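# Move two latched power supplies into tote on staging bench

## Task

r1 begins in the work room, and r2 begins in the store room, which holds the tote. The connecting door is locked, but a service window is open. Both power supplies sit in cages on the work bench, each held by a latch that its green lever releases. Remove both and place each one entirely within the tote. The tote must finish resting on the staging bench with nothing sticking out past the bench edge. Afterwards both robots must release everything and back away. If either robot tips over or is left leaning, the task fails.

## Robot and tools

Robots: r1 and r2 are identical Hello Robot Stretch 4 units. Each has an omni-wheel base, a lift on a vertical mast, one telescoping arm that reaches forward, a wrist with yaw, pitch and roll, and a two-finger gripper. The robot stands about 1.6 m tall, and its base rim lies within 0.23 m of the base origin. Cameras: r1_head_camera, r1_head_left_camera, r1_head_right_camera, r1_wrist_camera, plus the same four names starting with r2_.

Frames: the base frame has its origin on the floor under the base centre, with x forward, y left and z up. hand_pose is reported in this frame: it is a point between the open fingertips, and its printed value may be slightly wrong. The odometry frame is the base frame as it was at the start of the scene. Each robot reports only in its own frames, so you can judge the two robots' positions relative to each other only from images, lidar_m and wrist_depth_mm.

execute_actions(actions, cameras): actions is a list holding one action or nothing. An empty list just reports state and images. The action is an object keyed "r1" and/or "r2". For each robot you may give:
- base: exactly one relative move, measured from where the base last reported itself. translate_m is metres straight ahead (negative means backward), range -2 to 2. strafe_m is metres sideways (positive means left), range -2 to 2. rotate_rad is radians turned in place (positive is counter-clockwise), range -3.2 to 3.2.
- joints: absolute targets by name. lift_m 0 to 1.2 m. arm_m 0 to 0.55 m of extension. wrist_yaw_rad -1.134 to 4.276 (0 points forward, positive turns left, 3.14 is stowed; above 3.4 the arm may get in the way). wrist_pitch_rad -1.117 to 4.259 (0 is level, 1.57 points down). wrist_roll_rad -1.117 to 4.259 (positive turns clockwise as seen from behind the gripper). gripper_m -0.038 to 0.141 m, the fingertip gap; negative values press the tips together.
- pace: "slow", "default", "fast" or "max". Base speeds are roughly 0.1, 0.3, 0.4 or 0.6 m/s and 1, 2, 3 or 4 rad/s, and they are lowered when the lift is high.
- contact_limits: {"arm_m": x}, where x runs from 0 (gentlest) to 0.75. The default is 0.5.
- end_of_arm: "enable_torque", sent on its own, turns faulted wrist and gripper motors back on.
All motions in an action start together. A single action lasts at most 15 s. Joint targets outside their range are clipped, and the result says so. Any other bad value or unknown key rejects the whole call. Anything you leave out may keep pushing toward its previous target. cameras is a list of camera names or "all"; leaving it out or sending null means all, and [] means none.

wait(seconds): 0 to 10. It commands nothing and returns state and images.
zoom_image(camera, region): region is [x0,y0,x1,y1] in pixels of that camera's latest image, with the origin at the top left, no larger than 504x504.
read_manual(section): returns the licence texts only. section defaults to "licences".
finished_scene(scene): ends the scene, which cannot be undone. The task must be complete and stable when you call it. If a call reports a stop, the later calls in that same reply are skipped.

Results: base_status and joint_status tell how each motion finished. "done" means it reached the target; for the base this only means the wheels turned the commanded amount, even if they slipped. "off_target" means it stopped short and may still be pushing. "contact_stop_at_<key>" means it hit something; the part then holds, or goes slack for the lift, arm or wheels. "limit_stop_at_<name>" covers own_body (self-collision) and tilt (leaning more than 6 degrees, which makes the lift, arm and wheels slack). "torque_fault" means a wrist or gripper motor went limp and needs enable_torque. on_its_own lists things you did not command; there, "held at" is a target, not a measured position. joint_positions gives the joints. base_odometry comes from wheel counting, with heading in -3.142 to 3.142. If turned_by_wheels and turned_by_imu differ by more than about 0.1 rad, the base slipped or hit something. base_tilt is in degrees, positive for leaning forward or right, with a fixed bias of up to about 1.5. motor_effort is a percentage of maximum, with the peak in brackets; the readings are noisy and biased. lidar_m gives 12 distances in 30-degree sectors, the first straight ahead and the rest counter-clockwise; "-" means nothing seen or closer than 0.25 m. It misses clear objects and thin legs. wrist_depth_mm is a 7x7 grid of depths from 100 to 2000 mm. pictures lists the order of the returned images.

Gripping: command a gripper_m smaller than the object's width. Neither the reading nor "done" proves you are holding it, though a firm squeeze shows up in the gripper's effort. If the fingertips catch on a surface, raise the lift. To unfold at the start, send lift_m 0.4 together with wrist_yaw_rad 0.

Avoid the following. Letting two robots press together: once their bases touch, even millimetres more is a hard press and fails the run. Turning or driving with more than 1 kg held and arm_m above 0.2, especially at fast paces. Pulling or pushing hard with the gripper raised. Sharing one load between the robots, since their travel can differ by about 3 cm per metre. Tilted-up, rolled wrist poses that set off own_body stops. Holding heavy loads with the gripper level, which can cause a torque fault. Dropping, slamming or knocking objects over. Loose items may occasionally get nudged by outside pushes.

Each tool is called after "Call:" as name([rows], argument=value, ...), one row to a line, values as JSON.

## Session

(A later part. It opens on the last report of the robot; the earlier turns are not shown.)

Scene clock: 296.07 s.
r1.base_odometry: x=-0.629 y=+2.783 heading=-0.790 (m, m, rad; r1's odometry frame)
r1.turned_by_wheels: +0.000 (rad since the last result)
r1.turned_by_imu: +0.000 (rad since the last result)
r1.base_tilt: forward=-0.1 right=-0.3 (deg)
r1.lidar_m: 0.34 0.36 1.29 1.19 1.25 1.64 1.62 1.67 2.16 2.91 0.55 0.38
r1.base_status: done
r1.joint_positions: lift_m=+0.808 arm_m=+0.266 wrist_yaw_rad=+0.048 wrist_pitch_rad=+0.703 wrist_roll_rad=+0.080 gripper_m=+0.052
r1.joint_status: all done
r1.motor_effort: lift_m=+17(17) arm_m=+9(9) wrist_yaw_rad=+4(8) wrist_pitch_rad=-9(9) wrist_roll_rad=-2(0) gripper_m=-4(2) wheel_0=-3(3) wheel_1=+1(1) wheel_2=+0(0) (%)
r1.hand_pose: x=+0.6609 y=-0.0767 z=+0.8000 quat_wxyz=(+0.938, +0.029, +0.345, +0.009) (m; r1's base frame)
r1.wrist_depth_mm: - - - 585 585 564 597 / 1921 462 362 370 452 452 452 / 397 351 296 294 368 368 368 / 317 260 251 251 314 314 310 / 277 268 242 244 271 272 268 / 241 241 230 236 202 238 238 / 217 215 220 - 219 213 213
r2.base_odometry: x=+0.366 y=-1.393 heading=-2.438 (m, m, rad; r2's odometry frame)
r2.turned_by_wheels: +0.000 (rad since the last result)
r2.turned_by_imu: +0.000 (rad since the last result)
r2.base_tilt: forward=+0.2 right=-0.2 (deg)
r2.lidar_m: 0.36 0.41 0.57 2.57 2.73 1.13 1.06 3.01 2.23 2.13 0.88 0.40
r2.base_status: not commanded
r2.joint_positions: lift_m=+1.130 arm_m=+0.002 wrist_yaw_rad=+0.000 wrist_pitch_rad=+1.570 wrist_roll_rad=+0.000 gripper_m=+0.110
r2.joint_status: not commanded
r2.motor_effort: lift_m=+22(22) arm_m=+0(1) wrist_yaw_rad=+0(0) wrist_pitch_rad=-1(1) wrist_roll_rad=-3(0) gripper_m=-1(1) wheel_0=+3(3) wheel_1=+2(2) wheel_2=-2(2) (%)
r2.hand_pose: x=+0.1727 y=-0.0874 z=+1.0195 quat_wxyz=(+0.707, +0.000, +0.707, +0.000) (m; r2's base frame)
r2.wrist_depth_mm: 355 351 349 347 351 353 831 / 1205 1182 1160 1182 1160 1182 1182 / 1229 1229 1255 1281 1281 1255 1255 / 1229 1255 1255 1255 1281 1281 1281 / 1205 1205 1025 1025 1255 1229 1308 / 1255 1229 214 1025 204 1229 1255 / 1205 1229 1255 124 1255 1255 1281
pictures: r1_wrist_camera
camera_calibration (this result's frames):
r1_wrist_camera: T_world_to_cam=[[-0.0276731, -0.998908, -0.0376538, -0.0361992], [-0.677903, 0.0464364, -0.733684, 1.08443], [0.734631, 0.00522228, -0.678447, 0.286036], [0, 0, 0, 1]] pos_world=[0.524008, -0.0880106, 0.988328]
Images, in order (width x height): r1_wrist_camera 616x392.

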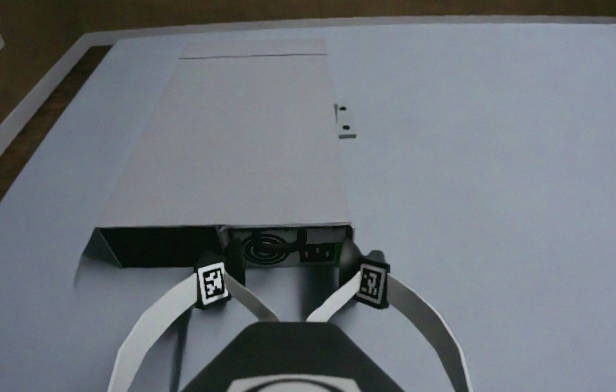

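Call:
execute_actions([
  {"r1":{"joints":{"gripper_m":0.068,"arm_m":0.258},"pace":"slow"}},
], cameras=[])

Call:
execute_actions([
  {"r1":{"joints":{"lift_m":0.801},"pace":"slow"}},
], cameras=["r1_wrist_camera"])

Scene clock: 297.30 s.
r1.base_odometry: x=-0.629 y=+2.783 heading=-0.790 (m, m, rad; r1's odometry frame)
r1.turned_by_wheels: +0.000 (rad since the last result)
r1.turned_by_imu: +0.000 (rad since the last result)
r1.base_tilt: forward=-0.1 right=-0.3 (deg)
r1.lidar_m: 0.35 0.37 1.27 1.20 1.26 1.65 1.61 1.67 2.18 2.96 0.55 0.37
r1.base_status: not commanded
r1.joint_positions: lift_m=+0.808 arm_m=+0.260 wrist_yaw_rad=+0.050 wrist_pitch_rad=+0.702 wrist_roll_rad=+0.080 gripper_m=+0.068
r1.joint_status: all done
r1.motor_effort: lift_m=+17(17) arm_m=-9(6) wrist_yaw_rad=-1(5) wrist_pitch_rad=-7(8) wrist_roll_rad=-3(1) gripper_m=-2(0) wheel_0=-3(3) wheel_1=+1(1) wheel_2=+0(0) (%)
r1.hand_pose: x=+0.6548 y=-0.0764 z=+0.8001 quat_wxyz=(+0.938, +0.029, +0.344, +0.010) (m; r1's base frame)
r1.wrist_depth_mm: - - - 591 580 569 585 / 1921 466 364 368 452 449 455 / 404 366 297 297 370 366 368 / 322 259 251 250 314 314 312 / 276 273 259 259 265 271 270 / 241 236 231 236 230 239 237 / 218 216 220 - 219 213 213
r2.base_odometry: x=+0.366 y=-1.393 heading=-2.438 (m, m, rad; r2's odometry frame)
r2.turned_by_wheels: +0.000 (rad since the last result)
r2.turned_by_imu: +0.000 (rad since the last result)
r2.base_tilt: forward=+0.1 right=-0.3 (deg)
r2.lidar_m: 0.39 0.40 0.57 2.56 2.72 1.15 1.10 2.96 2.20 2.12 0.87 0.39
r2.base_status: not commanded
r2.joint_positions: lift_m=+1.130 arm_m=+0.002 wrist_yaw_rad=+0.000 wrist_pitch_rad=+1.570 wrist_roll_rad=+0.000 gripper_m=+0.110
r2.joint_status: not commanded
r2.motor_effort: lift_m=+22(22) arm_m=-1(0) wrist_yaw_rad=+0(0) wrist_pitch_rad=-1(1) wrist_roll_rad=-2(3) gripper_m=-1(0) wheel_0=+3(3) wheel_1=+1(2) wheel_2=-2(2) (%)
r2.hand_pose: x=+0.1727 y=-0.0874 z=+1.0195 quat_wxyz=(+0.707, +0.000, +0.707, +0.000) (m; r2's base frame)
r2.wrist_depth_mm: 353 351 351 349 351 353 831 / 1182 1182 1160 1182 1160 1182 1182 / 1255 1229 1255 1229 1255 1281 1255 / 1229 1255 1255 1229 1281 1281 1281 / 1255 1255 1025 1025 1255 1255 1281 / 1229 1229 213 1042 205 1255 1255 / 1255 1255 1229 124 1255 1255 1255
pictures: none
No camera images: the call's "cameras" was empty. Leave "cameras" out to get every camera's image.

Scene clock: 297.97 s.
r1.base_odometry: x=-0.629 y=+2.783 heading=-0.790 (m, m, rad; r1's odometry frame)
r1.turned_by_wheels: +0.000 (rad since the last result)
r1.turned_by_imu: +0.000 (rad since the last result)
r1.base_tilt: forward=+0.0 right=-0.3 (deg)
r1.lidar_m: 0.35 0.35 1.30 1.19 1.25 1.63 1.61 1.68 2.17 2.93 0.55 0.37
r1.base_status: not commanded
r1.joint_positions: lift_m=+0.801 arm_m=+0.260 wrist_yaw_rad=+0.050 wrist_pitch_rad=+0.702 wrist_roll_rad=+0.080 gripper_m=+0.068
r1.joint_status: all done
r1.motor_effort: lift_m=+17(16) arm_m=-9(9) wrist_yaw_rad=-2(0) wrist_pitch_rad=-7(6) wrist_roll_rad=-2(2) gripper_m=+0(2) wheel_0=-3(3) wheel_1=+1(1) wheel_2=+0(0) (%)
r1.hand_pose: x=+0.6548 y=-0.0764 z=+0.7932 quat_wxyz=(+0.938, +0.029, +0.344, +0.010) (m; r1's base frame)
r1.wrist_depth_mm: - - 574 569 564 554 580 / 1863 449 349 347 439 436 436 / 384 342 286 285 357 355 357 / 312 250 242 240 304 303 301 / 267 265 252 253 255 264 262 / 234 229 225 229 223 231 230 / 210 210 214 - 213 206 207
r2.base_odometry: x=+0.366 y=-1.393 heading=-2.438 (m, m, rad; r2's odometry frame)
r2.turned_by_wheels: +0.000 (rad since the last result)
r2.turned_by_imu: +0.000 (rad since the last result)
r2.base_tilt: forward=+0.1 right=-0.3 (deg)
r2.lidar_m: 0.36 0.40 0.57 2.56 2.72 1.14 1.07 3.00 2.20 2.12 0.86 0.42
r2.base_status: not commanded
r2.joint_positions: lift_m=+1.130 arm_m=+0.002 wrist_yaw_rad=+0.000 wrist_pitch_rad=+1.570 wrist_roll_rad=+0.000 gripper_m=+0.110
r2.joint_status: not commanded
r2.motor_effort: lift_m=+22(22) arm_m=+0(0) wrist_yaw_rad=+0(0) wrist_pitch_rad=-1(1) wrist_roll_rad=-1(1) gripper_m=-1(2) wheel_0=+3(3) wheel_1=+1(2) wheel_2=-1(2) (%)
r2.hand_pose: x=+0.1727 y=-0.0874 z=+1.0195 quat_wxyz=(+0.707, +0.000, +0.707, +0.000) (m; r2's base frame)
r2.wrist_depth_mm: 355 349 349 349 349 353 842 / 1182 1182 1160 1182 1182 1182 1182 / 1255 1255 1255 1255 1255 1255 1281 / 1255 1229 1255 1255 1255 1281 1255 / 1229 1229 1025 1025 1255 1281 1281 / 1255 1229 214 1042 206 1255 1255 / 1255 1229 1229 124 1255 1255 1255
pictures: r1_wrist_camera
camera_calibration (this result's frames):
r1_wrist_camera: T_world_to_cam=[[-0.0260338, -0.99895, -0.0377026, -0.0372945], [-0.677502, 0.0453639, -0.73412, 1.07529], [0.73506, 0.00643167, -0.677972, 0.285274], [0, 0, 0, 1]] pos_world=[0.517849, -0.0878696, 0.981395]
Images, in order (width x height): r1_wrist_camera 616x392.

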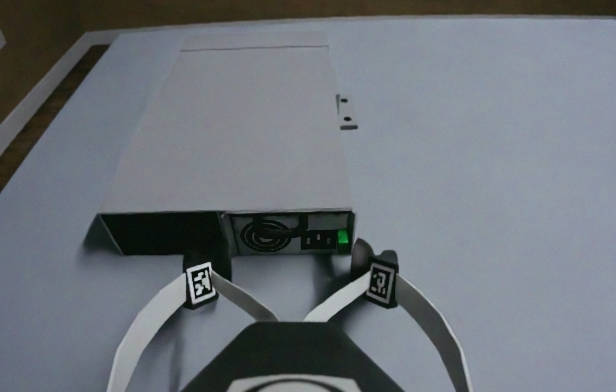

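No contact yet; go lower.

Call:
execute_actions([
  {"r1":{"joints":{"lift_m":0.796},"pace":"slow"}},
], cameras=[])

Call:
execute_actions([
  {"r1":{"joints":{"lift_m":0.791},"pace":"slow"}},
], cameras=[])

Scene clock: 299.60 s.
r1.base_odometry: x=-0.629 y=+2.783 heading=-0.790 (m, m, rad; r1's odometry frame)
r1.turned_by_wheels: +0.000 (rad since the last result)
r1.turned_by_imu: +0.000 (rad since the last result)
r1.base_tilt: forward=+0.0 right=-0.4 (deg)
r1.lidar_m: 0.34 0.37 1.28 1.16 1.24 1.62 1.61 1.69 2.14 2.94 0.54 0.39
r1.base_status: not commanded
r1.joint_positions: lift_m=+0.796 arm_m=+0.260 wrist_yaw_rad=+0.049 wrist_pitch_rad=+0.700 wrist_roll_rad=+0.080 gripper_m=+0.068
r1.joint_status: all done
r1.motor_effort: lift_m=+15(16) arm_m=-9(9) wrist_yaw_rad=+1(1) wrist_pitch_rad=-1(6) wrist_roll_rad=-1(3) gripper_m=-2(3) wheel_0=-3(3) wheel_1=+1(0) wheel_2=+0(0) (%)
r1.hand_pose: x=+0.6550 y=-0.0765 z=+0.7887 quat_wxyz=(+0.939, +0.029, +0.344, +0.009) (m; r1's base frame)
r1.wrist_depth_mm: - - 569 569 559 549 569 / 1863 445 347 343 430 436 433 / 370 303 279 278 355 353 353 / 307 244 237 237 300 298 298 / 262 259 248 249 255 259 258 / 231 226 221 227 219 228 227 / 208 206 210 - 209 203 204
r2.base_odometry: x=+0.366 y=-1.393 heading=-2.438 (m, m, rad; r2's odometry frame)
r2.turned_by_wheels: +0.000 (rad since the last result)
r2.turned_by_imu: +0.000 (rad since the last result)
r2.base_tilt: forward=+0.2 right=-0.2 (deg)
r2.lidar_m: 0.37 0.41 0.58 2.56 2.67 1.15 1.07 2.99 2.21 2.14 0.86 0.40
r2.base_status: not commanded
r2.joint_positions: lift_m=+1.130 arm_m=+0.002 wrist_yaw_rad=+0.000 wrist_pitch_rad=+1.570 wrist_roll_rad=+0.000 gripper_m=+0.110
r2.joint_status: not commanded
r2.motor_effort: lift_m=+22(22) arm_m=+0(1) wrist_yaw_rad=+0(0) wrist_pitch_rad=-1(1) wrist_roll_rad=-3(4) gripper_m=+0(1) wheel_0=+3(3) wheel_1=+2(2) wheel_2=-2(2) (%)
r2.hand_pose: x=+0.1727 y=-0.0874 z=+1.0195 quat_wxyz=(+0.707, +0.000, +0.707, +0.000) (m; r2's base frame)
r2.wrist_depth_mm: 353 351 351 349 349 353 831 / 1205 1160 1182 1205 1182 1182 1205 / 1255 1229 1255 1281 1255 1255 1281 / 1229 1255 1255 1255 1255 1281 1281 / 1255 1281 1042 1042 1255 1255 1255 / 1229 1255 214 1042 205 1255 1255 / 1229 1229 1255 124 1255 1255 1281
pictures: none
No camera images: the call's "cameras" was empty. Leave "cameras" out to get every camera's image.

Scene clock: 300.20 s.
r1.base_odometry: x=-0.629 y=+2.783 heading=-0.790 (m, m, rad; r1's odometry frame)
r1.turned_by_wheels: +0.000 (rad since the last result)
r1.turned_by_imu: +0.000 (rad since the last result)
r1.base_tilt: forward=-0.1 right=-0.4 (deg)
r1.lidar_m: 0.34 0.38 1.27 1.19 1.23 1.63 1.62 1.68 2.17 2.95 0.54 0.37
r1.base_status: not commanded
r1.joint_positions: lift_m=+0.792 arm_m=+0.259 wrist_yaw_rad=+0.047 wrist_pitch_rad=+0.697 wrist_roll_rad=+0.079 gripper_m=+0.068
r1.joint_status: all done
r1.motor_effort: lift_m=+13(15) arm_m=-8(9) wrist_yaw_rad=+4(6) wrist_pitch_rad=+7(7) wrist_roll_rad=+1(2) gripper_m=-1(4) wheel_0=-2(3) wheel_1=+0(1) wheel_2=+0(0) (%)
r1.hand_pose: x=+0.6554 y=-0.0768 z=+0.7846 quat_wxyz=(+0.939, +0.029, +0.342, +0.009) (m; r1's base frame)
r1.wrist_depth_mm: - - 574 574 569 554 580 / 1921 445 342 353 436 433 436 / 368 301 276 277 353 353 353 / 306 243 236 236 300 297 296 / 259 259 248 250 257 257 256 / 228 224 219 224 202 226 225 / 206 204 208 - 207 202 202
r2.base_odometry: x=+0.366 y=-1.393 heading=-2.438 (m, m, rad; r2's odometry frame)
r2.turned_by_wheels: +0.000 (rad since the last result)
r2.turned_by_imu: +0.000 (rad since the last result)
r2.base_tilt: forward=+0.1 right=-0.2 (deg)
r2.lidar_m: 0.38 0.41 0.54 2.57 2.72 1.14 1.08 3.00 2.22 2.12 0.85 0.37
r2.base_status: not commanded
r2.joint_positions: lift_m=+1.130 arm_m=+0.002 wrist_yaw_rad=+0.000 wrist_pitch_rad=+1.570 wrist_roll_rad=+0.000 gripper_m=+0.110
r2.joint_status: not commanded
r2.motor_effort: lift_m=+22(22) arm_m=+0(0) wrist_yaw_rad=+0(0) wrist_pitch_rad=-1(1) wrist_roll_rad=-2(2) gripper_m=+0(1) wheel_0=+3(3) wheel_1=+1(1) wheel_2=-2(2) (%)
r2.hand_pose: x=+0.1727 y=-0.0874 z=+1.0195 quat_wxyz=(+0.707, +0.000, +0.707, +0.000) (m; r2's base frame)
r2.wrist_depth_mm: 353 351 349 349 351 351 831 / 1182 1182 1160 1160 1182 1205 1205 / 1229 1255 1255 1255 1281 1255 1255 / 1229 1255 1255 1255 1281 1255 1281 / 1255 1229 1025 1042 1255 1255 1281 / 1255 1229 213 1008 206 1255 1281 / 1229 1229 1229 124 1255 1255 1281
pictures: none
No camera images: the call's "cameras" was empty. Leave "cameras" out to get every camera's image.

Call:
execute_actions([
  {"r1":{"joints":{"lift_m":0.802},"pace":"slow"}},
], cameras=[])

Call:
execute_actions([
  {"r1":{"joints":{"arm_m":0.269},"pace":"slow","contact_limits":{"arm_m":0.3}}},
], cameras=[])

Call:
execute_actions([
  {"r1":{"joints":{"gripper_m":0.052},"pace":"slow"}},
], cameras=["r1_wrist_camera"])

Call:
zoom_image(camera="r1_wrist_camera", region=[170, 200, 440, 340])

Scene clock: 301.10 s.
r1.base_odometry: x=-0.629 y=+2.783 heading=-0.790 (m, m, rad; r1's odometry frame)
r1.turned_by_wheels: +0.000 (rad since the last result)
r1.turned_by_imu: +0.000 (rad since the last result)
r1.base_tilt: forward=-0.1 right=-0.4 (deg)
r1.lidar_m: 0.34 0.37 1.27 1.19 1.24 1.67 1.61 1.66 2.17 2.94 0.57 0.37
r1.base_status: not commanded
r1.joint_positions: lift_m=+0.802 arm_m=+0.259 wrist_yaw_rad=+0.050 wrist_pitch_rad=+0.701 wrist_roll_rad=+0.080 gripper_m=+0.068
r1.joint_status: all done
r1.motor_effort: lift_m=+23(22) arm_m=-8(8) wrist_yaw_rad=-1(5) wrist_pitch_rad=-5(9) wrist_roll_rad=+1(2) gripper_m=-2(0) wheel_0=-2(3) wheel_1=+1(1) wheel_2=+0(0) (%)
r1.hand_pose: x=+0.6547 y=-0.0764 z=+0.7938 quat_wxyz=(+0.938, +0.029, +0.344, +0.010) (m; r1's base frame)
r1.wrist_depth_mm: - - 580 569 564 559 580 / 1863 452 349 349 445 442 439 / 387 343 289 283 362 357 362 / 312 251 242 241 306 306 304 / 267 266 253 252 258 264 262 / 235 230 224 229 224 233 231 / 211 209 215 - 212 207 208
r2.base_odometry: x=+0.366 y=-1.393 heading=-2.438 (m, m, rad; r2's odometry frame)
r2.turned_by_wheels: +0.000 (rad since the last result)
r2.turned_by_imu: +0.000 (rad since the last result)
r2.base_tilt: forward=+0.1 right=-0.2 (deg)
r2.lidar_m: 0.37 0.39 0.56 2.57 2.72 1.14 1.07 3.02 2.21 2.12 0.86 0.41
r2.base_status: not commanded
r2.joint_positions: lift_m=+1.130 arm_m=+0.002 wrist_yaw_rad=+0.000 wrist_pitch_rad=+1.570 wrist_roll_rad=+0.000 gripper_m=+0.110
r2.joint_status: not commanded
r2.motor_effort: lift_m=+22(22) arm_m=+0(0) wrist_yaw_rad=+0(0) wrist_pitch_rad=-1(1) wrist_roll_rad=-3(2) gripper_m=-1(1) wheel_0=+4(3) wheel_1=+2(2) wheel_2=-2(2) (%)
r2.hand_pose: x=+0.1727 y=-0.0874 z=+1.0195 quat_wxyz=(+0.707, +0.000, +0.707, +0.000) (m; r2's base frame)
r2.wrist_depth_mm: 353 349 349 351 351 351 831 / 1182 1182 1160 1205 1182 1182 1205 / 1255 1255 1255 1255 1281 1281 1281 / 1255 1229 1281 1255 1255 1255 1255 / 1255 1229 1042 1025 1255 1255 1281 / 1229 1229 214 1042 205 1255 1255 / 1255 1229 1255 124 1255 1255 1255
pictures: none
No camera images: the call's "cameras" was empty. Leave "cameras" out to get every camera's image.

Scene clock: 302.03 s.
r1.base_odometry: x=-0.629 y=+2.783 heading=-0.790 (m, m, rad; r1's odometry frame)
r1.turned_by_wheels: +0.000 (rad since the last result)
r1.turned_by_imu: +0.000 (rad since the last result)
r1.base_tilt: forward=+0.0 right=-0.4 (deg)
r1.lidar_m: 0.33 0.37 1.27 1.20 1.23 1.65 1.62 1.67 2.17 2.95 0.54 0.40
r1.base_status: not commanded
r1.joint_positions: lift_m=+0.802 arm_m=+0.267 wrist_yaw_rad=+0.050 wrist_pitch_rad=+0.702 wrist_roll_rad=+0.080 gripper_m=+0.068
r1.joint_status: all done
r1.motor_effort: lift_m=+23(23) arm_m=+9(10) wrist_yaw_rad=-3(0) wrist_pitch_rad=-6(6) wrist_roll_rad=+0(2) gripper_m=-1(3) wheel_0=-2(2) wheel_1=+1(1) wheel_2=+0(0) (%)
r1.contact_limits: arm_m 0.3
r1.hand_pose: x=+0.6627 y=-0.0763 z=+0.7937 quat_wxyz=(+0.938, +0.029, +0.344, +0.010) (m; r1's base frame)
r1.wrist_depth_mm: - - 569 564 569 554 569 / 1983 449 349 347 442 439 442 / 387 342 285 285 359 359 359 / 310 243 242 240 307 303 304 / 267 260 239 247 257 263 263 / 236 229 225 230 223 231 231 / 211 210 214 - 213 207 207
r2.base_odometry: x=+0.366 y=-1.393 heading=-2.438 (m, m, rad; r2's odometry frame)
r2.turned_by_wheels: +0.000 (rad since the last result)
r2.turned_by_imu: +0.000 (rad since the last result)
r2.base_tilt: forward=+0.1 right=-0.2 (deg)
r2.lidar_m: 0.36 0.40 0.57 2.58 2.72 1.13 1.09 3.00 2.22 2.14 0.87 0.39
r2.base_status: not commanded
r2.joint_positions: lift_m=+1.130 arm_m=+0.002 wrist_yaw_rad=+0.000 wrist_pitch_rad=+1.570 wrist_roll_rad=+0.000 gripper_m=+0.110
r2.joint_status: not commanded
r2.motor_effort: lift_m=+22(22) arm_m=-1(1) wrist_yaw_rad=+0(0) wrist_pitch_rad=-1(1) wrist_roll_rad=-3(5) gripper_m=+0(2) wheel_0=+3(3) wheel_1=+2(2) wheel_2=-2(3) (%)
r2.hand_pose: x=+0.1727 y=-0.0874 z=+1.0195 quat_wxyz=(+0.707, +0.000, +0.707, +0.000) (m; r2's base frame)
r2.wrist_depth_mm: 355 351 349 349 351 353 831 / 1182 1182 1182 1160 1182 1182 1205 / 1255 1255 1255 1255 1281 1255 1281 / 1255 1229 1255 1255 1281 1255 1308 / 1255 1229 1042 1042 1255 1281 1281 / 1255 1205 214 1025 205 1255 1308 / 1205 1229 1255 124 1229 1255 1255
pictures: none
No camera images: the call's "cameras" was empty. Leave "cameras" out to get every camera's image.

Scene clock: 303.07 s.
r1.base_odometry: x=-0.629 y=+2.783 heading=-0.790 (m, m, rad; r1's odometry frame)
r1.turned_by_wheels: +0.000 (rad since the last result)
r1.turned_by_imu: +0.000 (rad since the last result)
r1.base_tilt: forward=+0.0 right=-0.3 (deg)
r1.lidar_m: 0.35 0.36 1.29 1.20 1.22 1.61 1.61 1.67 2.18 2.95 0.57 0.37
r1.base_status: not commanded
r1.joint_positions: lift_m=+0.802 arm_m=+0.267 wrist_yaw_rad=+0.046 wrist_pitch_rad=+0.705 wrist_roll_rad=+0.080 gripper_m=+0.052
r1.joint_status: all done
r1.motor_effort: lift_m=+23(23) arm_m=+9(9) wrist_yaw_rad=+11(11) wrist_pitch_rad=-14(19) wrist_roll_rad=-2(3) gripper_m=-4(9) wheel_0=-3(3) wheel_1=+0(1) wheel_2=-2(2) (%)
r1.hand_pose: x=+0.6618 y=-0.0772 z=+0.7931 quat_wxyz=(+0.938, +0.030, +0.346, +0.008) (m; r1's base frame)
r1.wrist_depth_mm: - - 559 564 559 549 564 / 1808 445 349 355 433 433 436 / 373 309 282 282 357 355 357 / 307 241 240 240 301 301 300 / 266 263 236 249 263 260 260 / 233 234 224 232 196 230 230 / 211 209 213 - 213 205 206
r2.base_odometry: x=+0.366 y=-1.393 heading=-2.438 (m, m, rad; r2's odometry frame)
r2.turned_by_wheels: +0.000 (rad since the last result)
r2.turned_by_imu: +0.000 (rad since the last result)
r2.base_tilt: forward=+0.1 right=-0.2 (deg)
r2.lidar_m: 0.38 0.41 0.56 2.56 2.72 1.14 1.08 2.95 2.21 2.12 0.85 0.40
r2.base_status: not commanded
r2.joint_positions: lift_m=+1.130 arm_m=+0.002 wrist_yaw_rad=+0.000 wrist_pitch_rad=+1.570 wrist_roll_rad=+0.000 gripper_m=+0.110
r2.joint_status: not commanded
r2.motor_effort: lift_m=+22(22) arm_m=-1(0) wrist_yaw_rad=+0(0) wrist_pitch_rad=-2(1) wrist_roll_rad=-4(3) gripper_m=-1(2) wheel_0=+3(3) wheel_1=+2(2) wheel_2=-2(2) (%)
r2.hand_pose: x=+0.1727 y=-0.0874 z=+1.0195 quat_wxyz=(+0.707, +0.000, +0.707, +0.000) (m; r2's base frame)
r2.wrist_depth_mm: 353 351 349 349 351 351 831 / 1182 1160 1160 1160 1160 1182 1205 / 1229 1255 1255 1255 1255 1255 1281 / 1255 1255 1255 1281 1255 1255 1281 / 1255 1229 1042 1025 1255 1255 1255 / 1205 1229 214 1025 205 1255 1255 / 1229 1255 1255 124 1255 1255 1281
pictures: r1_wrist_camera
camera_calibration (this result's frames):
r1_wrist_camera: T_world_to_cam=[[-0.0298056, -0.998856, -0.0373978, -0.0357193], [-0.679341, 0.0476881, -0.732272, 1.07992], [0.733218, 0.00358005, -0.679985, 0.282674], [0, 0, 0, 1]] pos_world=[0.525308, -0.0881898, 0.981674]
Images, in order (width x height): r1_wrist_camera 616x392.

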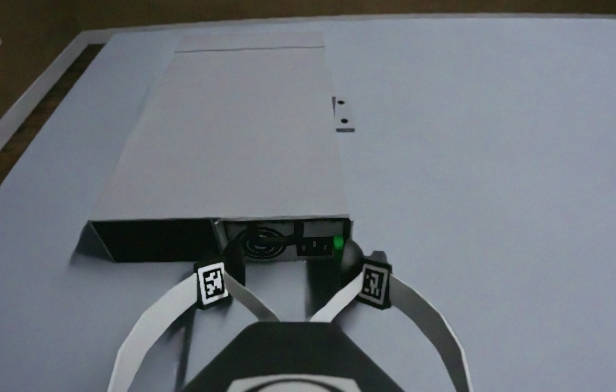

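Region (170, 200, 440, 340) of r1_wrist_camera's 616x392 image, scaled by 1.867; it fills the top 261 rows of this view, and the rest is white.

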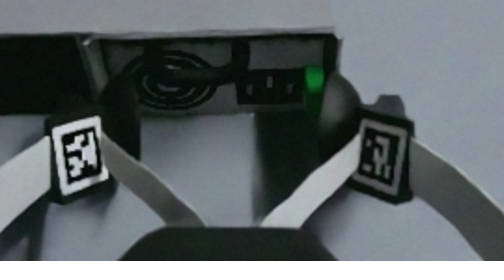

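Call:
execute_actions([
  {"r1":{"joints":{"gripper_m":0.038,"arm_m":0.274},"pace":"slow","contact_limits":{"arm_m":0.3}}},
], cameras=["r1_wrist_camera"])

Call:
zoom_image(camera="r1_wrist_camera", region=[170, 200, 440, 340])

Scene clock: 304.17 s.
r1.base_odometry: x=-0.629 y=+2.783 heading=-0.791 (m, m, rad; r1's odometry frame)
r1.turned_by_wheels: +0.000 (rad since the last result)
r1.turned_by_imu: +0.000 (rad since the last result)
r1.base_tilt: forward=-0.1 right=-0.3 (deg)
r1.lidar_m: 0.36 0.37 1.29 1.21 1.23 1.61 1.62 1.69 2.14 2.94 0.56 0.37
r1.base_status: not commanded
r1.joint_positions: lift_m=+0.802 arm_m=+0.272 wrist_yaw_rad=+0.041 wrist_pitch_rad=+0.709 wrist_roll_rad=+0.081 gripper_m=+0.038
r1.joint_status: all done
r1.on_its_own: wrist_yaw_rad is at rest, and its effort (+24) is outside its rest range (-13 to +13); wrist_pitch_rad is at rest, and its effort (-28) is outside its rest range (-23 to +23)
r1.motor_effort: lift_m=+23(23) arm_m=+12(12) wrist_yaw_rad=+24(23) wrist_pitch_rad=-28(28) wrist_roll_rad=-1(2) gripper_m=-11(10) wheel_0=-3(3) wheel_1=+0(0) wheel_2=-4(4) (%)
r1.contact_limits: arm_m 0.3
r1.hand_pose: x=+0.6652 y=-0.0783 z=+0.7921 quat_wxyz=(+0.937, +0.031, +0.348, +0.005) (m; r1's base frame)
r1.wrist_depth_mm: - - 554 554 544 539 544 / 1808 418 340 353 430 430 427 / 357 291 278 277 355 353 351 / 304 237 236 236 301 298 297 / 262 257 233 240 260 259 259 / 231 232 212 230 196 229 228 / 208 206 211 - 211 205 206
r2.base_odometry: x=+0.366 y=-1.393 heading=-2.438 (m, m, rad; r2's odometry frame)
r2.turned_by_wheels: +0.000 (rad since the last result)
r2.turned_by_imu: +0.000 (rad since the last result)
r2.base_tilt: forward=+0.1 right=-0.2 (deg)
r2.lidar_m: 0.38 0.41 0.55 2.57 2.71 1.12 1.08 3.02 2.19 2.12 0.88 0.40
r2.base_status: not commanded
r2.joint_positions: lift_m=+1.130 arm_m=+0.002 wrist_yaw_rad=+0.000 wrist_pitch_rad=+1.570 wrist_roll_rad=+0.000 gripper_m=+0.110
r2.joint_status: not commanded
r2.motor_effort: lift_m=+22(22) arm_m=-1(0) wrist_yaw_rad=+0(0) wrist_pitch_rad=-1(1) wrist_roll_rad=-2(3) gripper_m=-1(1) wheel_0=+3(3) wheel_1=+2(2) wheel_2=-2(2) (%)
r2.hand_pose: x=+0.1727 y=-0.0874 z=+1.0195 quat_wxyz=(+0.707, +0.000, +0.707, +0.000) (m; r2's base frame)
r2.wrist_depth_mm: 353 351 349 349 349 353 831 / 1182 1182 1160 1182 1182 1182 1182 / 1229 1255 1255 1255 1255 1281 1281 / 1255 1255 1229 1255 1255 1281 1281 / 1255 1229 1042 1042 1255 1255 1281 / 1229 1229 214 1025 205 1255 1255 / 1255 1229 1255 124 1255 1255 1255
pictures: r1_wrist_camera
camera_calibration (this result's frames):
r1_wrist_camera: T_world_to_cam=[[-0.0348612, -0.998694, -0.0373449, -0.033395], [-0.682312, 0.0510876, -0.729274, 1.08141], [0.730229, 0.0000574907, -0.683202, 0.28383], [0, 0, 0, 1]] pos_world=[0.529433, -0.0886142, 0.981309]
Images, in order (width x height): r1_wrist_camera 616x392.

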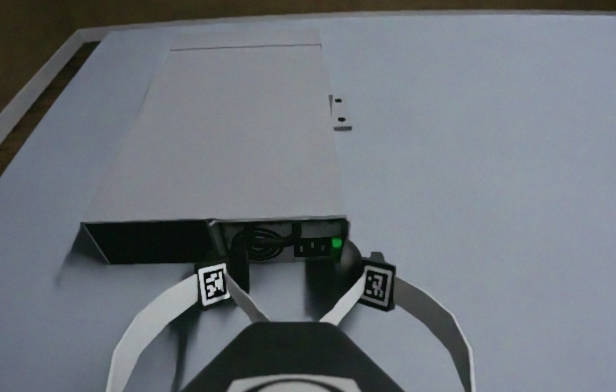

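Region (170, 200, 440, 340) of r1_wrist_camera's 616x392 image, scaled by 1.867; it fills the top 261 rows of this view, and the rest is white.

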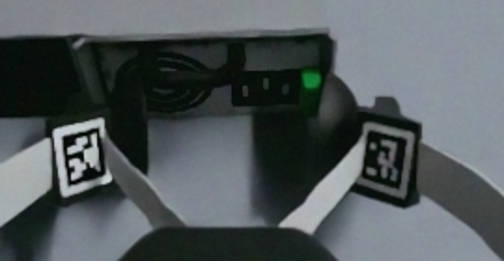

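Call:
execute_actions([
  {"r1":{"joints":{"arm_m":0.268,"lift_m":0.805,"wrist_roll_rad":0.15},"pace":"slow","contact_limits":{"arm_m":0.3}}},
], cameras=["r1_wrist_camera"])

Call:
zoom_image(camera="r1_wrist_camera", region=[170, 200, 440, 340])

Scene clock: 305.13 s.
r1.base_odometry: x=-0.629 y=+2.783 heading=-0.790 (m, m, rad; r1's odometry frame)
r1.turned_by_wheels: +0.000 (rad since the last result)
r1.turned_by_imu: +0.000 (rad since the last result)
r1.base_tilt: forward=-0.1 right=-0.4 (deg)
r1.lidar_m: 0.35 0.37 1.28 1.19 1.23 1.63 1.62 1.67 2.22 2.93 0.57 0.39
r1.base_status: not commanded
r1.joint_positions: lift_m=+0.805 arm_m=+0.270 wrist_yaw_rad=+0.048 wrist_pitch_rad=+0.706 wrist_roll_rad=+0.150 gripper_m=+0.038
r1.joint_status: all done
r1.motor_effort: lift_m=+24(25) arm_m=-9(7) wrist_yaw_rad=+5(23) wrist_pitch_rad=-19(31) wrist_roll_rad=+0(2) gripper_m=-7(10) wheel_0=-2(3) wheel_1=+1(1) wheel_2=-3(4) (%)
r1.contact_limits: arm_m 0.3
r1.hand_pose: x=+0.6638 y=-0.0768 z=+0.7956 quat_wxyz=(+0.936, +0.062, +0.347, -0.003) (m; r1's base frame)
r1.wrist_depth_mm: - - 574 554 539 512 500 / - 449 351 359 421 415 404 / 404 319 287 291 349 343 334 / 325 252 245 240 297 291 287 / 281 260 229 242 259 255 252 / 246 241 198 229 191 225 223 / 219 214 218 - 210 201 201
r2.base_odometry: x=+0.366 y=-1.393 heading=-2.438 (m, m, rad; r2's odometry frame)
r2.turned_by_wheels: +0.000 (rad since the last result)
r2.turned_by_imu: +0.000 (rad since the last result)
r2.base_tilt: forward=+0.2 right=-0.3 (deg)
r2.lidar_m: 0.38 0.39 0.58 2.56 2.73 1.12 1.07 2.98 2.19 2.13 0.87 0.40
r2.base_status: not commanded
r2.joint_positions: lift_m=+1.130 arm_m=+0.002 wrist_yaw_rad=+0.000 wrist_pitch_rad=+1.570 wrist_roll_rad=+0.000 gripper_m=+0.110
r2.joint_status: not commanded
r2.motor_effort: lift_m=+22(22) arm_m=+0(1) wrist_yaw_rad=+0(0) wrist_pitch_rad=-2(1) wrist_roll_rad=-5(3) gripper_m=-1(0) wheel_0=+3(3) wheel_1=+1(2) wheel_2=-2(2) (%)
r2.hand_pose: x=+0.1727 y=-0.0874 z=+1.0195 quat_wxyz=(+0.707, +0.000, +0.707, +0.000) (m; r2's base frame)
r2.wrist_depth_mm: 355 349 349 351 349 351 842 / 1160 1182 1160 1160 1182 1182 1182 / 1229 1255 1255 1281 1281 1281 1255 / 1255 1255 1255 1255 1255 1281 1281 / 1229 1229 1042 1025 1255 1255 1255 / 1229 1229 214 1042 205 1281 1255 / 1229 1229 1255 124 1229 1255 1281
pictures: r1_wrist_camera
camera_calibration (this result's frames):
r1_wrist_camera: T_world_to_cam=[[-0.072983, -0.993292, -0.0896908, 0.0355424], [-0.678768, 0.115359, -0.725235, 1.08232], [0.730717, 0.00794942, -0.682634, 0.286995], [0, 0, 0, 1]] pos_world=[0.527527, -0.0918331, 0.984037]
Images, in order (width x height): r1_wrist_camera 616x392.

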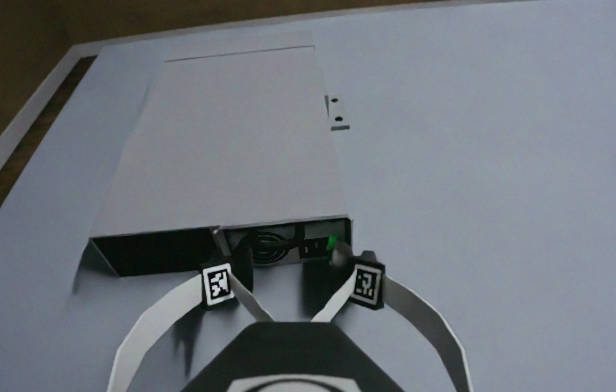

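Region (170, 200, 440, 340) of r1_wrist_camera's 616x392 image, scaled by 1.867; it fills the top 261 rows of this view, and the rest is white.

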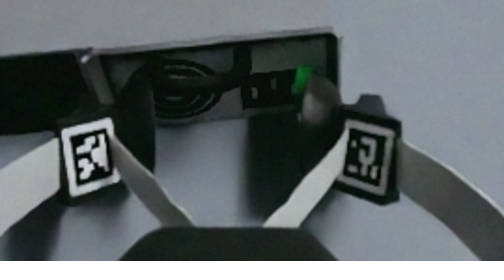

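Call:
execute_actions([
  {"r1":{"base":{"strafe_m":-0.008},"joints":{"arm_m":0.274,"wrist_yaw_rad":0.09},"pace":"slow","contact_limits":{"arm_m":0.3}}},
], cameras=["r1_wrist_camera"])

Call:
zoom_image(camera="r1_wrist_camera", region=[170, 200, 440, 340])

Scene clock: 306.13 s.
r1.base_odometry: x=-0.635 y=+2.778 heading=-0.791 (m, m, rad; r1's odometry frame)
r1.turned_by_wheels: +0.000 (rad since the last result)
r1.turned_by_imu: +0.000 (rad since the last result)
r1.base_tilt: forward=-0.1 right=-0.3 (deg)
r1.lidar_m: 0.34 0.36 1.30 1.21 1.22 1.67 1.61 1.68 2.16 2.92 0.56 0.38
r1.base_status: done
r1.joint_positions: lift_m=+0.805 arm_m=+0.272 wrist_yaw_rad=+0.084 wrist_pitch_rad=+0.711 wrist_roll_rad=+0.150 gripper_m=+0.038
r1.joint_status: all done
r1.on_its_own: wrist_yaw_rad is at rest, and its effort (+15) is outside its rest range (-13 to +13); wrist_pitch_rad is at rest, and its effort (-33) is outside its rest range (-23 to +23)
r1.motor_effort: lift_m=+23(25) arm_m=+13(15) wrist_yaw_rad=+15(25) wrist_pitch_rad=-33(33) wrist_roll_rad=-1(2) gripper_m=-7(7) wheel_0=+2(1) wheel_1=+1(4) wheel_2=-6(6) (%)
r1.contact_limits: arm_m 0.3
r1.hand_pose: x=+0.6678 y=-0.0687 z=+0.7948 quat_wxyz=(+0.935, +0.056, +0.350, +0.013) (m; r1's base frame)
r1.wrist_depth_mm: - - 564 549 521 500 492 / - 459 349 349 421 407 402 / 410 351 287 282 345 340 332 / 322 251 243 238 296 290 286 / 278 260 229 236 258 253 251 / 244 241 198 233 192 226 222 / 220 213 217 - 210 201 200
r2.base_odometry: x=+0.366 y=-1.393 heading=-2.438 (m, m, rad; r2's odometry frame)
r2.turned_by_wheels: +0.000 (rad since the last result)
r2.turned_by_imu: +0.000 (rad since the last result)
r2.base_tilt: forward=+0.1 right=-0.2 (deg)
r2.lidar_m: 0.38 0.42 0.55 2.57 2.73 1.13 1.09 2.99 2.21 2.13 0.85 0.42
r2.base_status: not commanded
r2.joint_positions: lift_m=+1.130 arm_m=+0.002 wrist_yaw_rad=+0.000 wrist_pitch_rad=+1.570 wrist_roll_rad=+0.000 gripper_m=+0.110
r2.joint_status: not commanded
r2.motor_effort: lift_m=+22(22) arm_m=+0(0) wrist_yaw_rad=+0(0) wrist_pitch_rad=-1(1) wrist_roll_rad=-2(3) gripper_m=-2(1) wheel_0=+3(3) wheel_1=+2(2) wheel_2=-2(1) (%)
r2.hand_pose: x=+0.1727 y=-0.0874 z=+1.0195 quat_wxyz=(+0.707, +0.000, +0.707, +0.000) (m; r2's base frame)
r2.wrist_depth_mm: 353 351 351 349 349 353 842 / 1205 1160 1160 1160 1182 1205 1182 / 1255 1255 1255 1255 1255 1255 1281 / 1281 1255 1255 1255 1255 1255 1281 / 1229 1229 1042 1025 1281 1281 1281 / 1229 1229 214 1025 206 1229 1255 / 1229 1229 1229 124 1255 1255 1255
pictures: r1_wrist_camera
camera_calibration (this result's frames):
r1_wrist_camera: T_world_to_cam=[[-0.0376817, -0.99526, -0.0896477, 0.0200562], [-0.685709, 0.0910103, -0.722164, 1.08401], [0.7269, 0.0342598, -0.685888, 0.290428], [0, 0, 0, 1]] pos_world=[0.532956, -0.0886446, 0.983828]
Images, in order (width x height): r1_wrist_camera 616x392.

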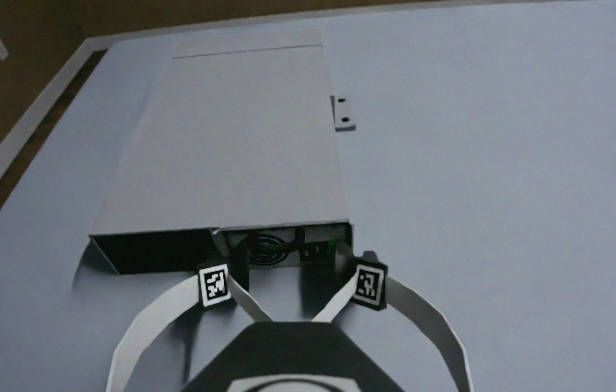

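Region (170, 200, 440, 340) of r1_wrist_camera's 616x392 image, scaled by 1.867; it fills the top 261 rows of this view, and the rest is white.

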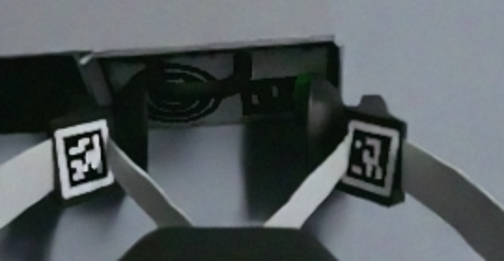

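Call:
execute_actions([
  {"r1":{"base":{"strafe_m":-0.002},"joints":{"arm_m":0.278,"gripper_m":0.02,"lift_m":0.803},"pace":"slow","contact_limits":{"arm_m":0.3}}},
], cameras=[])

Call:
execute_actions([
  {"r1":{"joints":{"arm_m":0.283,"gripper_m":0.0,"lift_m":0.799},"pace":"slow","contact_limits":{"arm_m":0.3}}},
], cameras=["r1_wrist_camera"])

Call:
zoom_image(camera="r1_wrist_camera", region=[170, 200, 440, 340])

Scene clock: 307.40 s.
r1.base_odometry: x=-0.637 y=+2.777 heading=-0.790 (m, m, rad; r1's odometry frame)
r1.turned_by_wheels: +0.000 (rad since the last result)
r1.turned_by_imu: +0.000 (rad since the last result)
r1.base_tilt: forward=-0.1 right=-0.4 (deg)
r1.lidar_m: 0.37 0.36 1.29 1.18 1.26 1.66 1.61 1.68 2.17 2.94 0.53 0.41
r1.base_status: done
r1.joint_positions: lift_m=+0.803 arm_m=+0.276 wrist_yaw_rad=+0.087 wrist_pitch_rad=+0.714 wrist_roll_rad=+0.150 gripper_m=+0.020
r1.joint_status: all done
r1.on_its_own: wrist_pitch_rad is at rest, and its effort (-42) is outside its rest range (-23 to +23)
r1.motor_effort: lift_m=+16(21) arm_m=+14(17) wrist_yaw_rad=+6(16) wrist_pitch_rad=-42(42) wrist_roll_rad=+0(0) gripper_m=-14(13) wheel_0=+3(6) wheel_1=+5(3) wheel_2=-6(6) (%)
r1.contact_limits: arm_m 0.3
r1.hand_pose: x=+0.6712 y=-0.0681 z=+0.7926 quat_wxyz=(+0.935, +0.055, +0.351, +0.015) (m; r1's base frame)
r1.wrist_depth_mm: - - 549 521 512 488 480 / 1808 449 342 338 407 399 389 / 394 310 282 277 340 332 329 / 319 244 240 234 291 285 279 / 276 257 223 228 256 251 248 / 241 233 191 225 190 223 219 / 216 211 214 - 207 198 198
r2.base_odometry: x=+0.366 y=-1.393 heading=-2.438 (m, m, rad; r2's odometry frame)
r2.turned_by_wheels: +0.000 (rad since the last result)
r2.turned_by_imu: +0.000 (rad since the last result)
r2.base_tilt: forward=+0.1 right=-0.2 (deg)
r2.lidar_m: 0.38 0.41 0.56 2.56 2.72 1.13 1.08 2.99 2.20 2.13 0.87 0.39
r2.base_status: not commanded
r2.joint_positions: lift_m=+1.130 arm_m=+0.002 wrist_yaw_rad=+0.000 wrist_pitch_rad=+1.570 wrist_roll_rad=+0.000 gripper_m=+0.110
r2.joint_status: not commanded
r2.motor_effort: lift_m=+22(22) arm_m=+0(0) wrist_yaw_rad=+0(0) wrist_pitch_rad=-1(1) wrist_roll_rad=-3(4) gripper_m=-2(2) wheel_0=+3(3) wheel_1=+1(1) wheel_2=-2(2) (%)
r2.hand_pose: x=+0.1727 y=-0.0874 z=+1.0195 quat_wxyz=(+0.707, +0.000, +0.707, +0.000) (m; r2's base frame)
r2.wrist_depth_mm: 353 351 351 349 351 351 831 / 1182 1182 1160 1182 1182 1182 1160 / 1255 1255 1255 1281 1255 1255 1281 / 1255 1255 1255 1229 1255 1255 1281 / 1229 1229 1025 1025 1255 1281 1281 / 1205 1255 213 1025 205 1255 1281 / 1229 1229 1229 124 1255 1281 1255
pictures: none
No camera images: the call's "cameras" was empty. Leave "cameras" out to get every camera's image.

Scene clock: 308.57 s.
r1.base_odometry: x=-0.637 y=+2.777 heading=-0.790 (m, m, rad; r1's odometry frame)
r1.turned_by_wheels: +0.000 (rad since the last result)
r1.turned_by_imu: +0.000 (rad since the last result)
r1.base_tilt: forward=-0.1 right=-0.3 (deg)
r1.lidar_m: 0.35 0.36 1.28 1.21 1.26 1.62 1.60 1.68 2.17 2.91 0.55 0.37
r1.base_status: not commanded
r1.joint_positions: lift_m=+0.799 arm_m=+0.280 wrist_yaw_rad=+0.087 wrist_pitch_rad=+0.716 wrist_roll_rad=+0.149 gripper_m=+0.001
r1.joint_status: all done
r1.on_its_own: wrist_pitch_rad is at rest, and its effort (-48) is outside its rest range (-23 to +23)
r1.motor_effort: lift_m=+17(17) arm_m=+15(17) wrist_yaw_rad=+7(13) wrist_pitch_rad=-48(48) wrist_roll_rad=+2(2) gripper_m=-19(22) wheel_0=+4(4) wheel_1=+5(4) wheel_2=-6(6) (%)
r1.contact_limits: arm_m 0.3
r1.hand_pose: x=+0.6757 y=-0.0682 z=+0.7881 quat_wxyz=(+0.934, +0.055, +0.352, +0.014) (m; r1's base frame)
r1.wrist_depth_mm: - - 415 488 492 477 466 / 1808 427 330 327 399 389 379 / 379 298 272 266 330 325 319 / 309 236 232 227 283 279 274 / 267 252 215 223 250 243 240 / 235 221 204 222 189 216 214 / 211 206 211 - 202 193 194
r2.base_odometry: x=+0.366 y=-1.393 heading=-2.438 (m, m, rad; r2's odometry frame)
r2.turned_by_wheels: +0.000 (rad since the last result)
r2.turned_by_imu: +0.000 (rad since the last result)
r2.base_tilt: forward=+0.2 right=-0.2 (deg)
r2.lidar_m: 0.38 0.40 0.56 2.56 2.73 1.12 1.10 2.99 2.20 2.14 0.85 0.38
r2.base_status: not commanded
r2.joint_positions: lift_m=+1.130 arm_m=+0.002 wrist_yaw_rad=+0.000 wrist_pitch_rad=+1.570 wrist_roll_rad=+0.000 gripper_m=+0.110
r2.joint_status: not commanded
r2.motor_effort: lift_m=+22(22) arm_m=+0(1) wrist_yaw_rad=+0(0) wrist_pitch_rad=-1(1) wrist_roll_rad=-2(3) gripper_m=-1(2) wheel_0=+3(3) wheel_1=+2(1) wheel_2=-2(2) (%)
r2.hand_pose: x=+0.1727 y=-0.0874 z=+1.0195 quat_wxyz=(+0.707, +0.000, +0.707, +0.000) (m; r2's base frame)
r2.wrist_depth_mm: 355 351 349 349 349 351 842 / 1205 1182 1160 1182 1205 1205 1182 / 1255 1255 1255 1281 1281 1281 1281 / 1255 1255 1255 1229 1281 1281 1255 / 1255 1255 1008 1025 1255 1281 1281 / 1229 1205 214 1025 205 1255 1281 / 1229 1229 1255 124 1255 1255 1255
pictures: r1_wrist_camera
camera_calibration (this result's frames):
r1_wrist_camera: T_world_to_cam=[[-0.0348886, -0.995476, -0.0883779, 0.0173813], [-0.689952, 0.0879681, -0.71849, 1.08428], [0.723014, 0.0359093, -0.689899, 0.285993], [0, 0, 0, 1]] pos_world=[0.541931, -0.0883495, 0.977889]
Images, in order (width x height): r1_wrist_camera 616x392.

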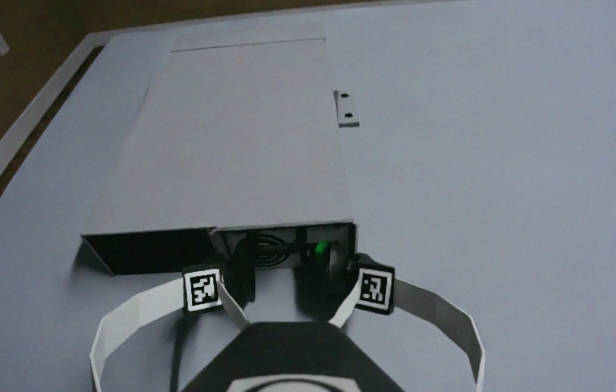

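Region (170, 200, 440, 340) of r1_wrist_camera's 616x392 image, scaled by 1.867; it fills the top 261 rows of this view, and the rest is white.

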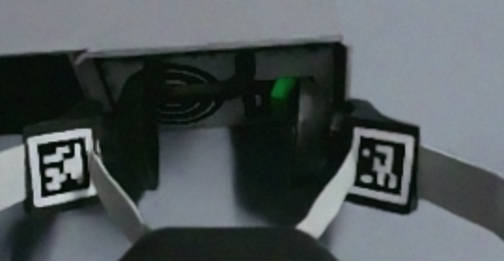

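Call:
execute_actions([
  {"r1":{"joints":{"arm_m":0.2855,"gripper_m":-0.02,"lift_m":0.7955},"pace":"slow","contact_limits":{"arm_m":0.3}}},
], cameras=[])

Call:
execute_actions([
  {"r1":{"joints":{"arm_m":0.2875,"gripper_m":-0.038,"lift_m":0.7925},"pace":"slow","contact_limits":{"arm_m":0.3}}},
], cameras=["r1_wrist_camera"])

Call:
zoom_image(camera="r1_wrist_camera", region=[170, 200, 440, 340])

Scene clock: 309.73 s.
r1.base_odometry: x=-0.637 y=+2.777 heading=-0.790 (m, m, rad; r1's odometry frame)
r1.turned_by_wheels: +0.000 (rad since the last result)
r1.turned_by_imu: +0.000 (rad since the last result)
r1.base_tilt: forward=-0.1 right=-0.3 (deg)
r1.lidar_m: 0.34 0.34 1.30 1.20 1.23 1.66 1.62 1.68 2.16 2.91 0.55 0.37
r1.base_status: not commanded
r1.joint_positions: lift_m=+0.796 arm_m=+0.283 wrist_yaw_rad=+0.087 wrist_pitch_rad=+0.716 wrist_roll_rad=+0.149 gripper_m=-0.019
r1.joint_status: all done
r1.on_its_own: wrist_pitch_rad is at rest, and its effort (-46) is outside its rest range (-23 to +23)
r1.motor_effort: lift_m=+17(17) arm_m=+14(14) wrist_yaw_rad=+7(11) wrist_pitch_rad=-46(48) wrist_roll_rad=+1(2) gripper_m=-23(24) wheel_0=+5(5) wheel_1=+5(4) wheel_2=-6(6) (%)
r1.contact_limits: arm_m 0.3
r1.hand_pose: x=+0.6784 y=-0.0681 z=+0.7847 quat_wxyz=(+0.934, +0.054, +0.352, +0.015) (m; r1's base frame)
r1.wrist_depth_mm: - - 404 480 484 469 459 / 1921 424 324 320 392 379 375 / 373 286 266 262 327 319 314 / 304 230 227 221 281 274 270 / 262 248 216 216 243 240 236 / 232 169 200 221 185 211 211 / 206 204 206 - 198 191 191
r2.base_odometry: x=+0.366 y=-1.393 heading=-2.438 (m, m, rad; r2's odometry frame)
r2.turned_by_wheels: +0.000 (rad since the last result)
r2.turned_by_imu: +0.000 (rad since the last result)
r2.base_tilt: forward=+0.2 right=-0.2 (deg)
r2.lidar_m: 0.36 0.42 0.56 2.57 2.71 1.14 1.07 2.98 2.22 2.12 0.86 0.40
r2.base_status: not commanded
r2.joint_positions: lift_m=+1.130 arm_m=+0.002 wrist_yaw_rad=+0.000 wrist_pitch_rad=+1.570 wrist_roll_rad=+0.000 gripper_m=+0.110
r2.joint_status: not commanded
r2.motor_effort: lift_m=+22(22) arm_m=+0(0) wrist_yaw_rad=+0(0) wrist_pitch_rad=-1(1) wrist_roll_rad=-4(3) gripper_m=-1(1) wheel_0=+3(3) wheel_1=+2(1) wheel_2=-2(2) (%)
r2.hand_pose: x=+0.1727 y=-0.0874 z=+1.0195 quat_wxyz=(+0.707, +0.000, +0.707, +0.000) (m; r2's base frame)
r2.wrist_depth_mm: 353 351 351 349 349 353 842 / 1182 1160 1182 1182 1160 1182 1182 / 1229 1255 1281 1255 1281 1255 1281 / 1255 1255 1255 1255 1255 1281 1255 / 1229 1229 1042 1042 1255 1255 1281 / 1255 1255 214 1025 205 1281 1255 / 1229 1229 1229 124 1255 1229 1255
pictures: none
No camera images: the call's "cameras" was empty. Leave "cameras" out to get every camera's image.

Scene clock: 310.70 s.
r1.base_odometry: x=-0.637 y=+2.777 heading=-0.790 (m, m, rad; r1's odometry frame)
r1.turned_by_wheels: +0.000 (rad since the last result)
r1.turned_by_imu: +0.000 (rad since the last result)
r1.base_tilt: forward=-0.1 right=-0.4 (deg)
r1.lidar_m: 0.35 0.37 1.30 1.21 1.27 1.68 1.58 1.66 2.19 2.92 0.56 0.39
r1.base_status: not commanded
r1.joint_positions: lift_m=+0.793 arm_m=+0.285 wrist_yaw_rad=+0.088 wrist_pitch_rad=+0.715 wrist_roll_rad=+0.149 gripper_m=-0.037
r1.joint_status: all done
r1.on_its_own: wrist_pitch_rad is at rest, and its effort (-44) is outside its rest range (-23 to +23)
r1.motor_effort: lift_m=+18(17) arm_m=+13(17) wrist_yaw_rad=+3(9) wrist_pitch_rad=-44(46) wrist_roll_rad=+2(2) gripper_m=-27(26) wheel_0=+5(5) wheel_1=+4(5) wheel_2=-5(6) (%)
r1.contact_limits: arm_m 0.3
r1.hand_pose: x=+0.6809 y=-0.0679 z=+0.7818 quat_wxyz=(+0.934, +0.054, +0.352, +0.015) (m; r1's base frame)
r1.wrist_depth_mm: - - 399 473 484 462 455 / 1808 413 319 310 384 379 370 / 362 278 260 256 320 315 310 / 301 227 224 217 276 271 264 / 258 242 213 216 240 236 235 / 227 164 192 217 181 204 207 / 202 200 202 - 196 188 189
r2.base_odometry: x=+0.366 y=-1.393 heading=-2.438 (m, m, rad; r2's odometry frame)
r2.turned_by_wheels: +0.000 (rad since the last result)
r2.turned_by_imu: +0.000 (rad since the last result)
r2.base_tilt: forward=+0.1 right=-0.2 (deg)
r2.lidar_m: 0.39 0.39 0.57 2.59 2.73 1.14 1.07 2.98 2.21 2.13 0.87 0.40
r2.base_status: not commanded
r2.joint_positions: lift_m=+1.130 arm_m=+0.002 wrist_yaw_rad=+0.000 wrist_pitch_rad=+1.570 wrist_roll_rad=+0.000 gripper_m=+0.110
r2.joint_status: not commanded
r2.motor_effort: lift_m=+22(22) arm_m=+0(0) wrist_yaw_rad=+0(0) wrist_pitch_rad=-1(0) wrist_roll_rad=-3(3) gripper_m=+0(1) wheel_0=+3(3) wheel_1=+1(1) wheel_2=-2(2) (%)
r2.hand_pose: x=+0.1727 y=-0.0874 z=+1.0195 quat_wxyz=(+0.707, +0.000, +0.707, +0.000) (m; r2's base frame)
r2.wrist_depth_mm: 355 351 349 351 349 351 842 / 1160 1182 1160 1182 1205 1182 1182 / 1255 1255 1255 1255 1255 1281 1308 / 1255 1229 1229 1281 1255 1255 1281 / 1229 1255 1042 1025 1281 1229 1281 / 1229 1229 214 1025 205 1255 1255 / 1229 1255 1229 124 1255 1255 1281
pictures: r1_wrist_camera
camera_calibration (this result's frames):
r1_wrist_camera: T_world_to_cam=[[-0.0331601, -0.995544, -0.0882766, 0.0160729], [-0.688877, 0.0867596, -0.719667, 1.08347], [0.724119, 0.0369475, -0.688685, 0.276271], [0, 0, 0, 1]] pos_world=[0.546857, -0.0882076, 0.97142]
Images, in order (width x height): r1_wrist_camera 616x392.

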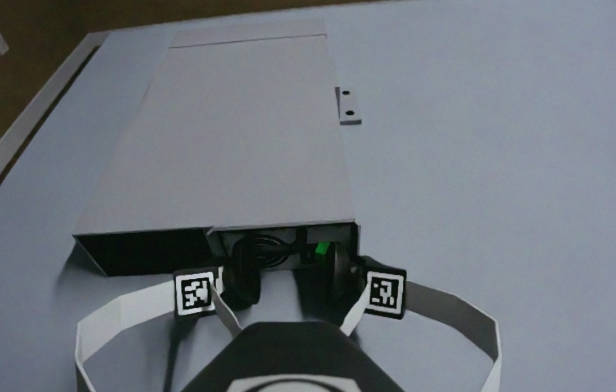

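Region (170, 200, 440, 340) of r1_wrist_camera's 616x392 image, scaled by 1.867; it fills the top 261 rows of this view, and the rest is white.

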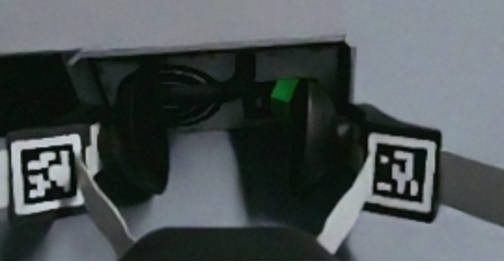

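Call:
execute_actions([
  {"r1":{"joints":{"arm_m":0.280,"lift_m":0.789},"pace":"slow","contact_limits":{"arm_m":0.5}}},
], cameras=["r1_wrist_camera"])

Call:
zoom_image(camera="r1_wrist_camera", region=[170, 200, 440, 340])

Scene clock: 311.80 s.
r1.base_odometry: x=-0.636 y=+2.777 heading=-0.790 (m, m, rad; r1's odometry frame)
r1.turned_by_wheels: +0.000 (rad since the last result)
r1.turned_by_imu: +0.000 (rad since the last result)
r1.base_tilt: forward=-0.1 right=-0.4 (deg)
r1.lidar_m: 0.34 0.36 1.30 1.21 1.26 1.67 1.61 1.66 2.19 2.91 0.55 0.38
r1.base_status: not commanded
r1.joint_positions: lift_m=+0.789 arm_m=+0.281 wrist_yaw_rad=+0.090 wrist_pitch_rad=+0.707 wrist_roll_rad=+0.149 gripper_m=-0.037
r1.joint_status: all done
r1.motor_effort: lift_m=+17(18) arm_m=-8(12) wrist_yaw_rad=-1(6) wrist_pitch_rad=-22(43) wrist_roll_rad=+1(2) gripper_m=-28(29) wheel_0=+5(5) wheel_1=+4(4) wheel_2=-2(5) (%)
r1.contact_limits: arm_m 0.5
r1.hand_pose: x=+0.6785 y=-0.0673 z=+0.7799 quat_wxyz=(+0.936, +0.054, +0.348, +0.016) (m; r1's base frame)
r1.wrist_depth_mm: - - 407 477 492 469 459 / 1808 424 320 315 392 377 375 / 366 282 263 258 322 315 312 / 301 228 223 218 277 271 265 / 257 243 213 218 239 236 234 / 228 169 193 216 183 204 205 / 201 200 202 - 195 189 188
r2.base_odometry: x=+0.366 y=-1.393 heading=-2.438 (m, m, rad; r2's odometry frame)
r2.turned_by_wheels: +0.000 (rad since the last result)
r2.turned_by_imu: +0.000 (rad since the last result)
r2.base_tilt: forward=+0.1 right=-0.2 (deg)
r2.lidar_m: 0.37 0.40 0.58 2.54 2.73 1.14 1.07 3.02 2.22 2.12 0.85 0.37
r2.base_status: not commanded
r2.joint_positions: lift_m=+1.130 arm_m=+0.002 wrist_yaw_rad=+0.000 wrist_pitch_rad=+1.570 wrist_roll_rad=+0.000 gripper_m=+0.110
r2.joint_status: not commanded
r2.motor_effort: lift_m=+22(22) arm_m=+0(1) wrist_yaw_rad=+0(0) wrist_pitch_rad=+0(0) wrist_roll_rad=-4(3) gripper_m=-1(2) wheel_0=+3(4) wheel_1=+2(1) wheel_2=-2(2) (%)
r2.hand_pose: x=+0.1727 y=-0.0874 z=+1.0195 quat_wxyz=(+0.707, +0.000, +0.707, +0.000) (m; r2's base frame)
r2.wrist_depth_mm: 355 349 351 349 349 351 831 / 1182 1160 1160 1160 1182 1182 1182 / 1255 1255 1229 1255 1281 1281 1281 / 1229 1229 1255 1255 1281 1255 1281 / 1229 1255 1042 1042 1255 1255 1255 / 1255 1229 213 1025 205 1255 1255 / 1229 1229 1255 124 1255 1255 1255
pictures: r1_wrist_camera
camera_calibration (this result's frames):
r1_wrist_camera: T_world_to_cam=[[-0.030612, -0.995547, -0.0891588, 0.0153405], [-0.683783, 0.0859199, -0.724609, 1.08081], [0.729043, 0.0387835, -0.683368, 0.269277], [0, 0, 0, 1]] pos_world=[0.543197, -0.0880346, 0.96855]
Images, in order (width x height): r1_wrist_camera 616x392.

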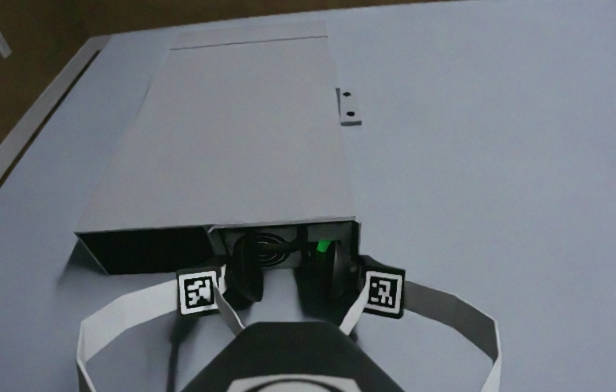

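Region (170, 200, 440, 340) of r1_wrist_camera's 616x392 image, scaled by 1.867; it fills the top 261 rows of this view, and the rest is white.

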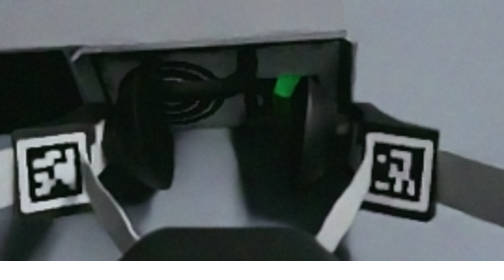

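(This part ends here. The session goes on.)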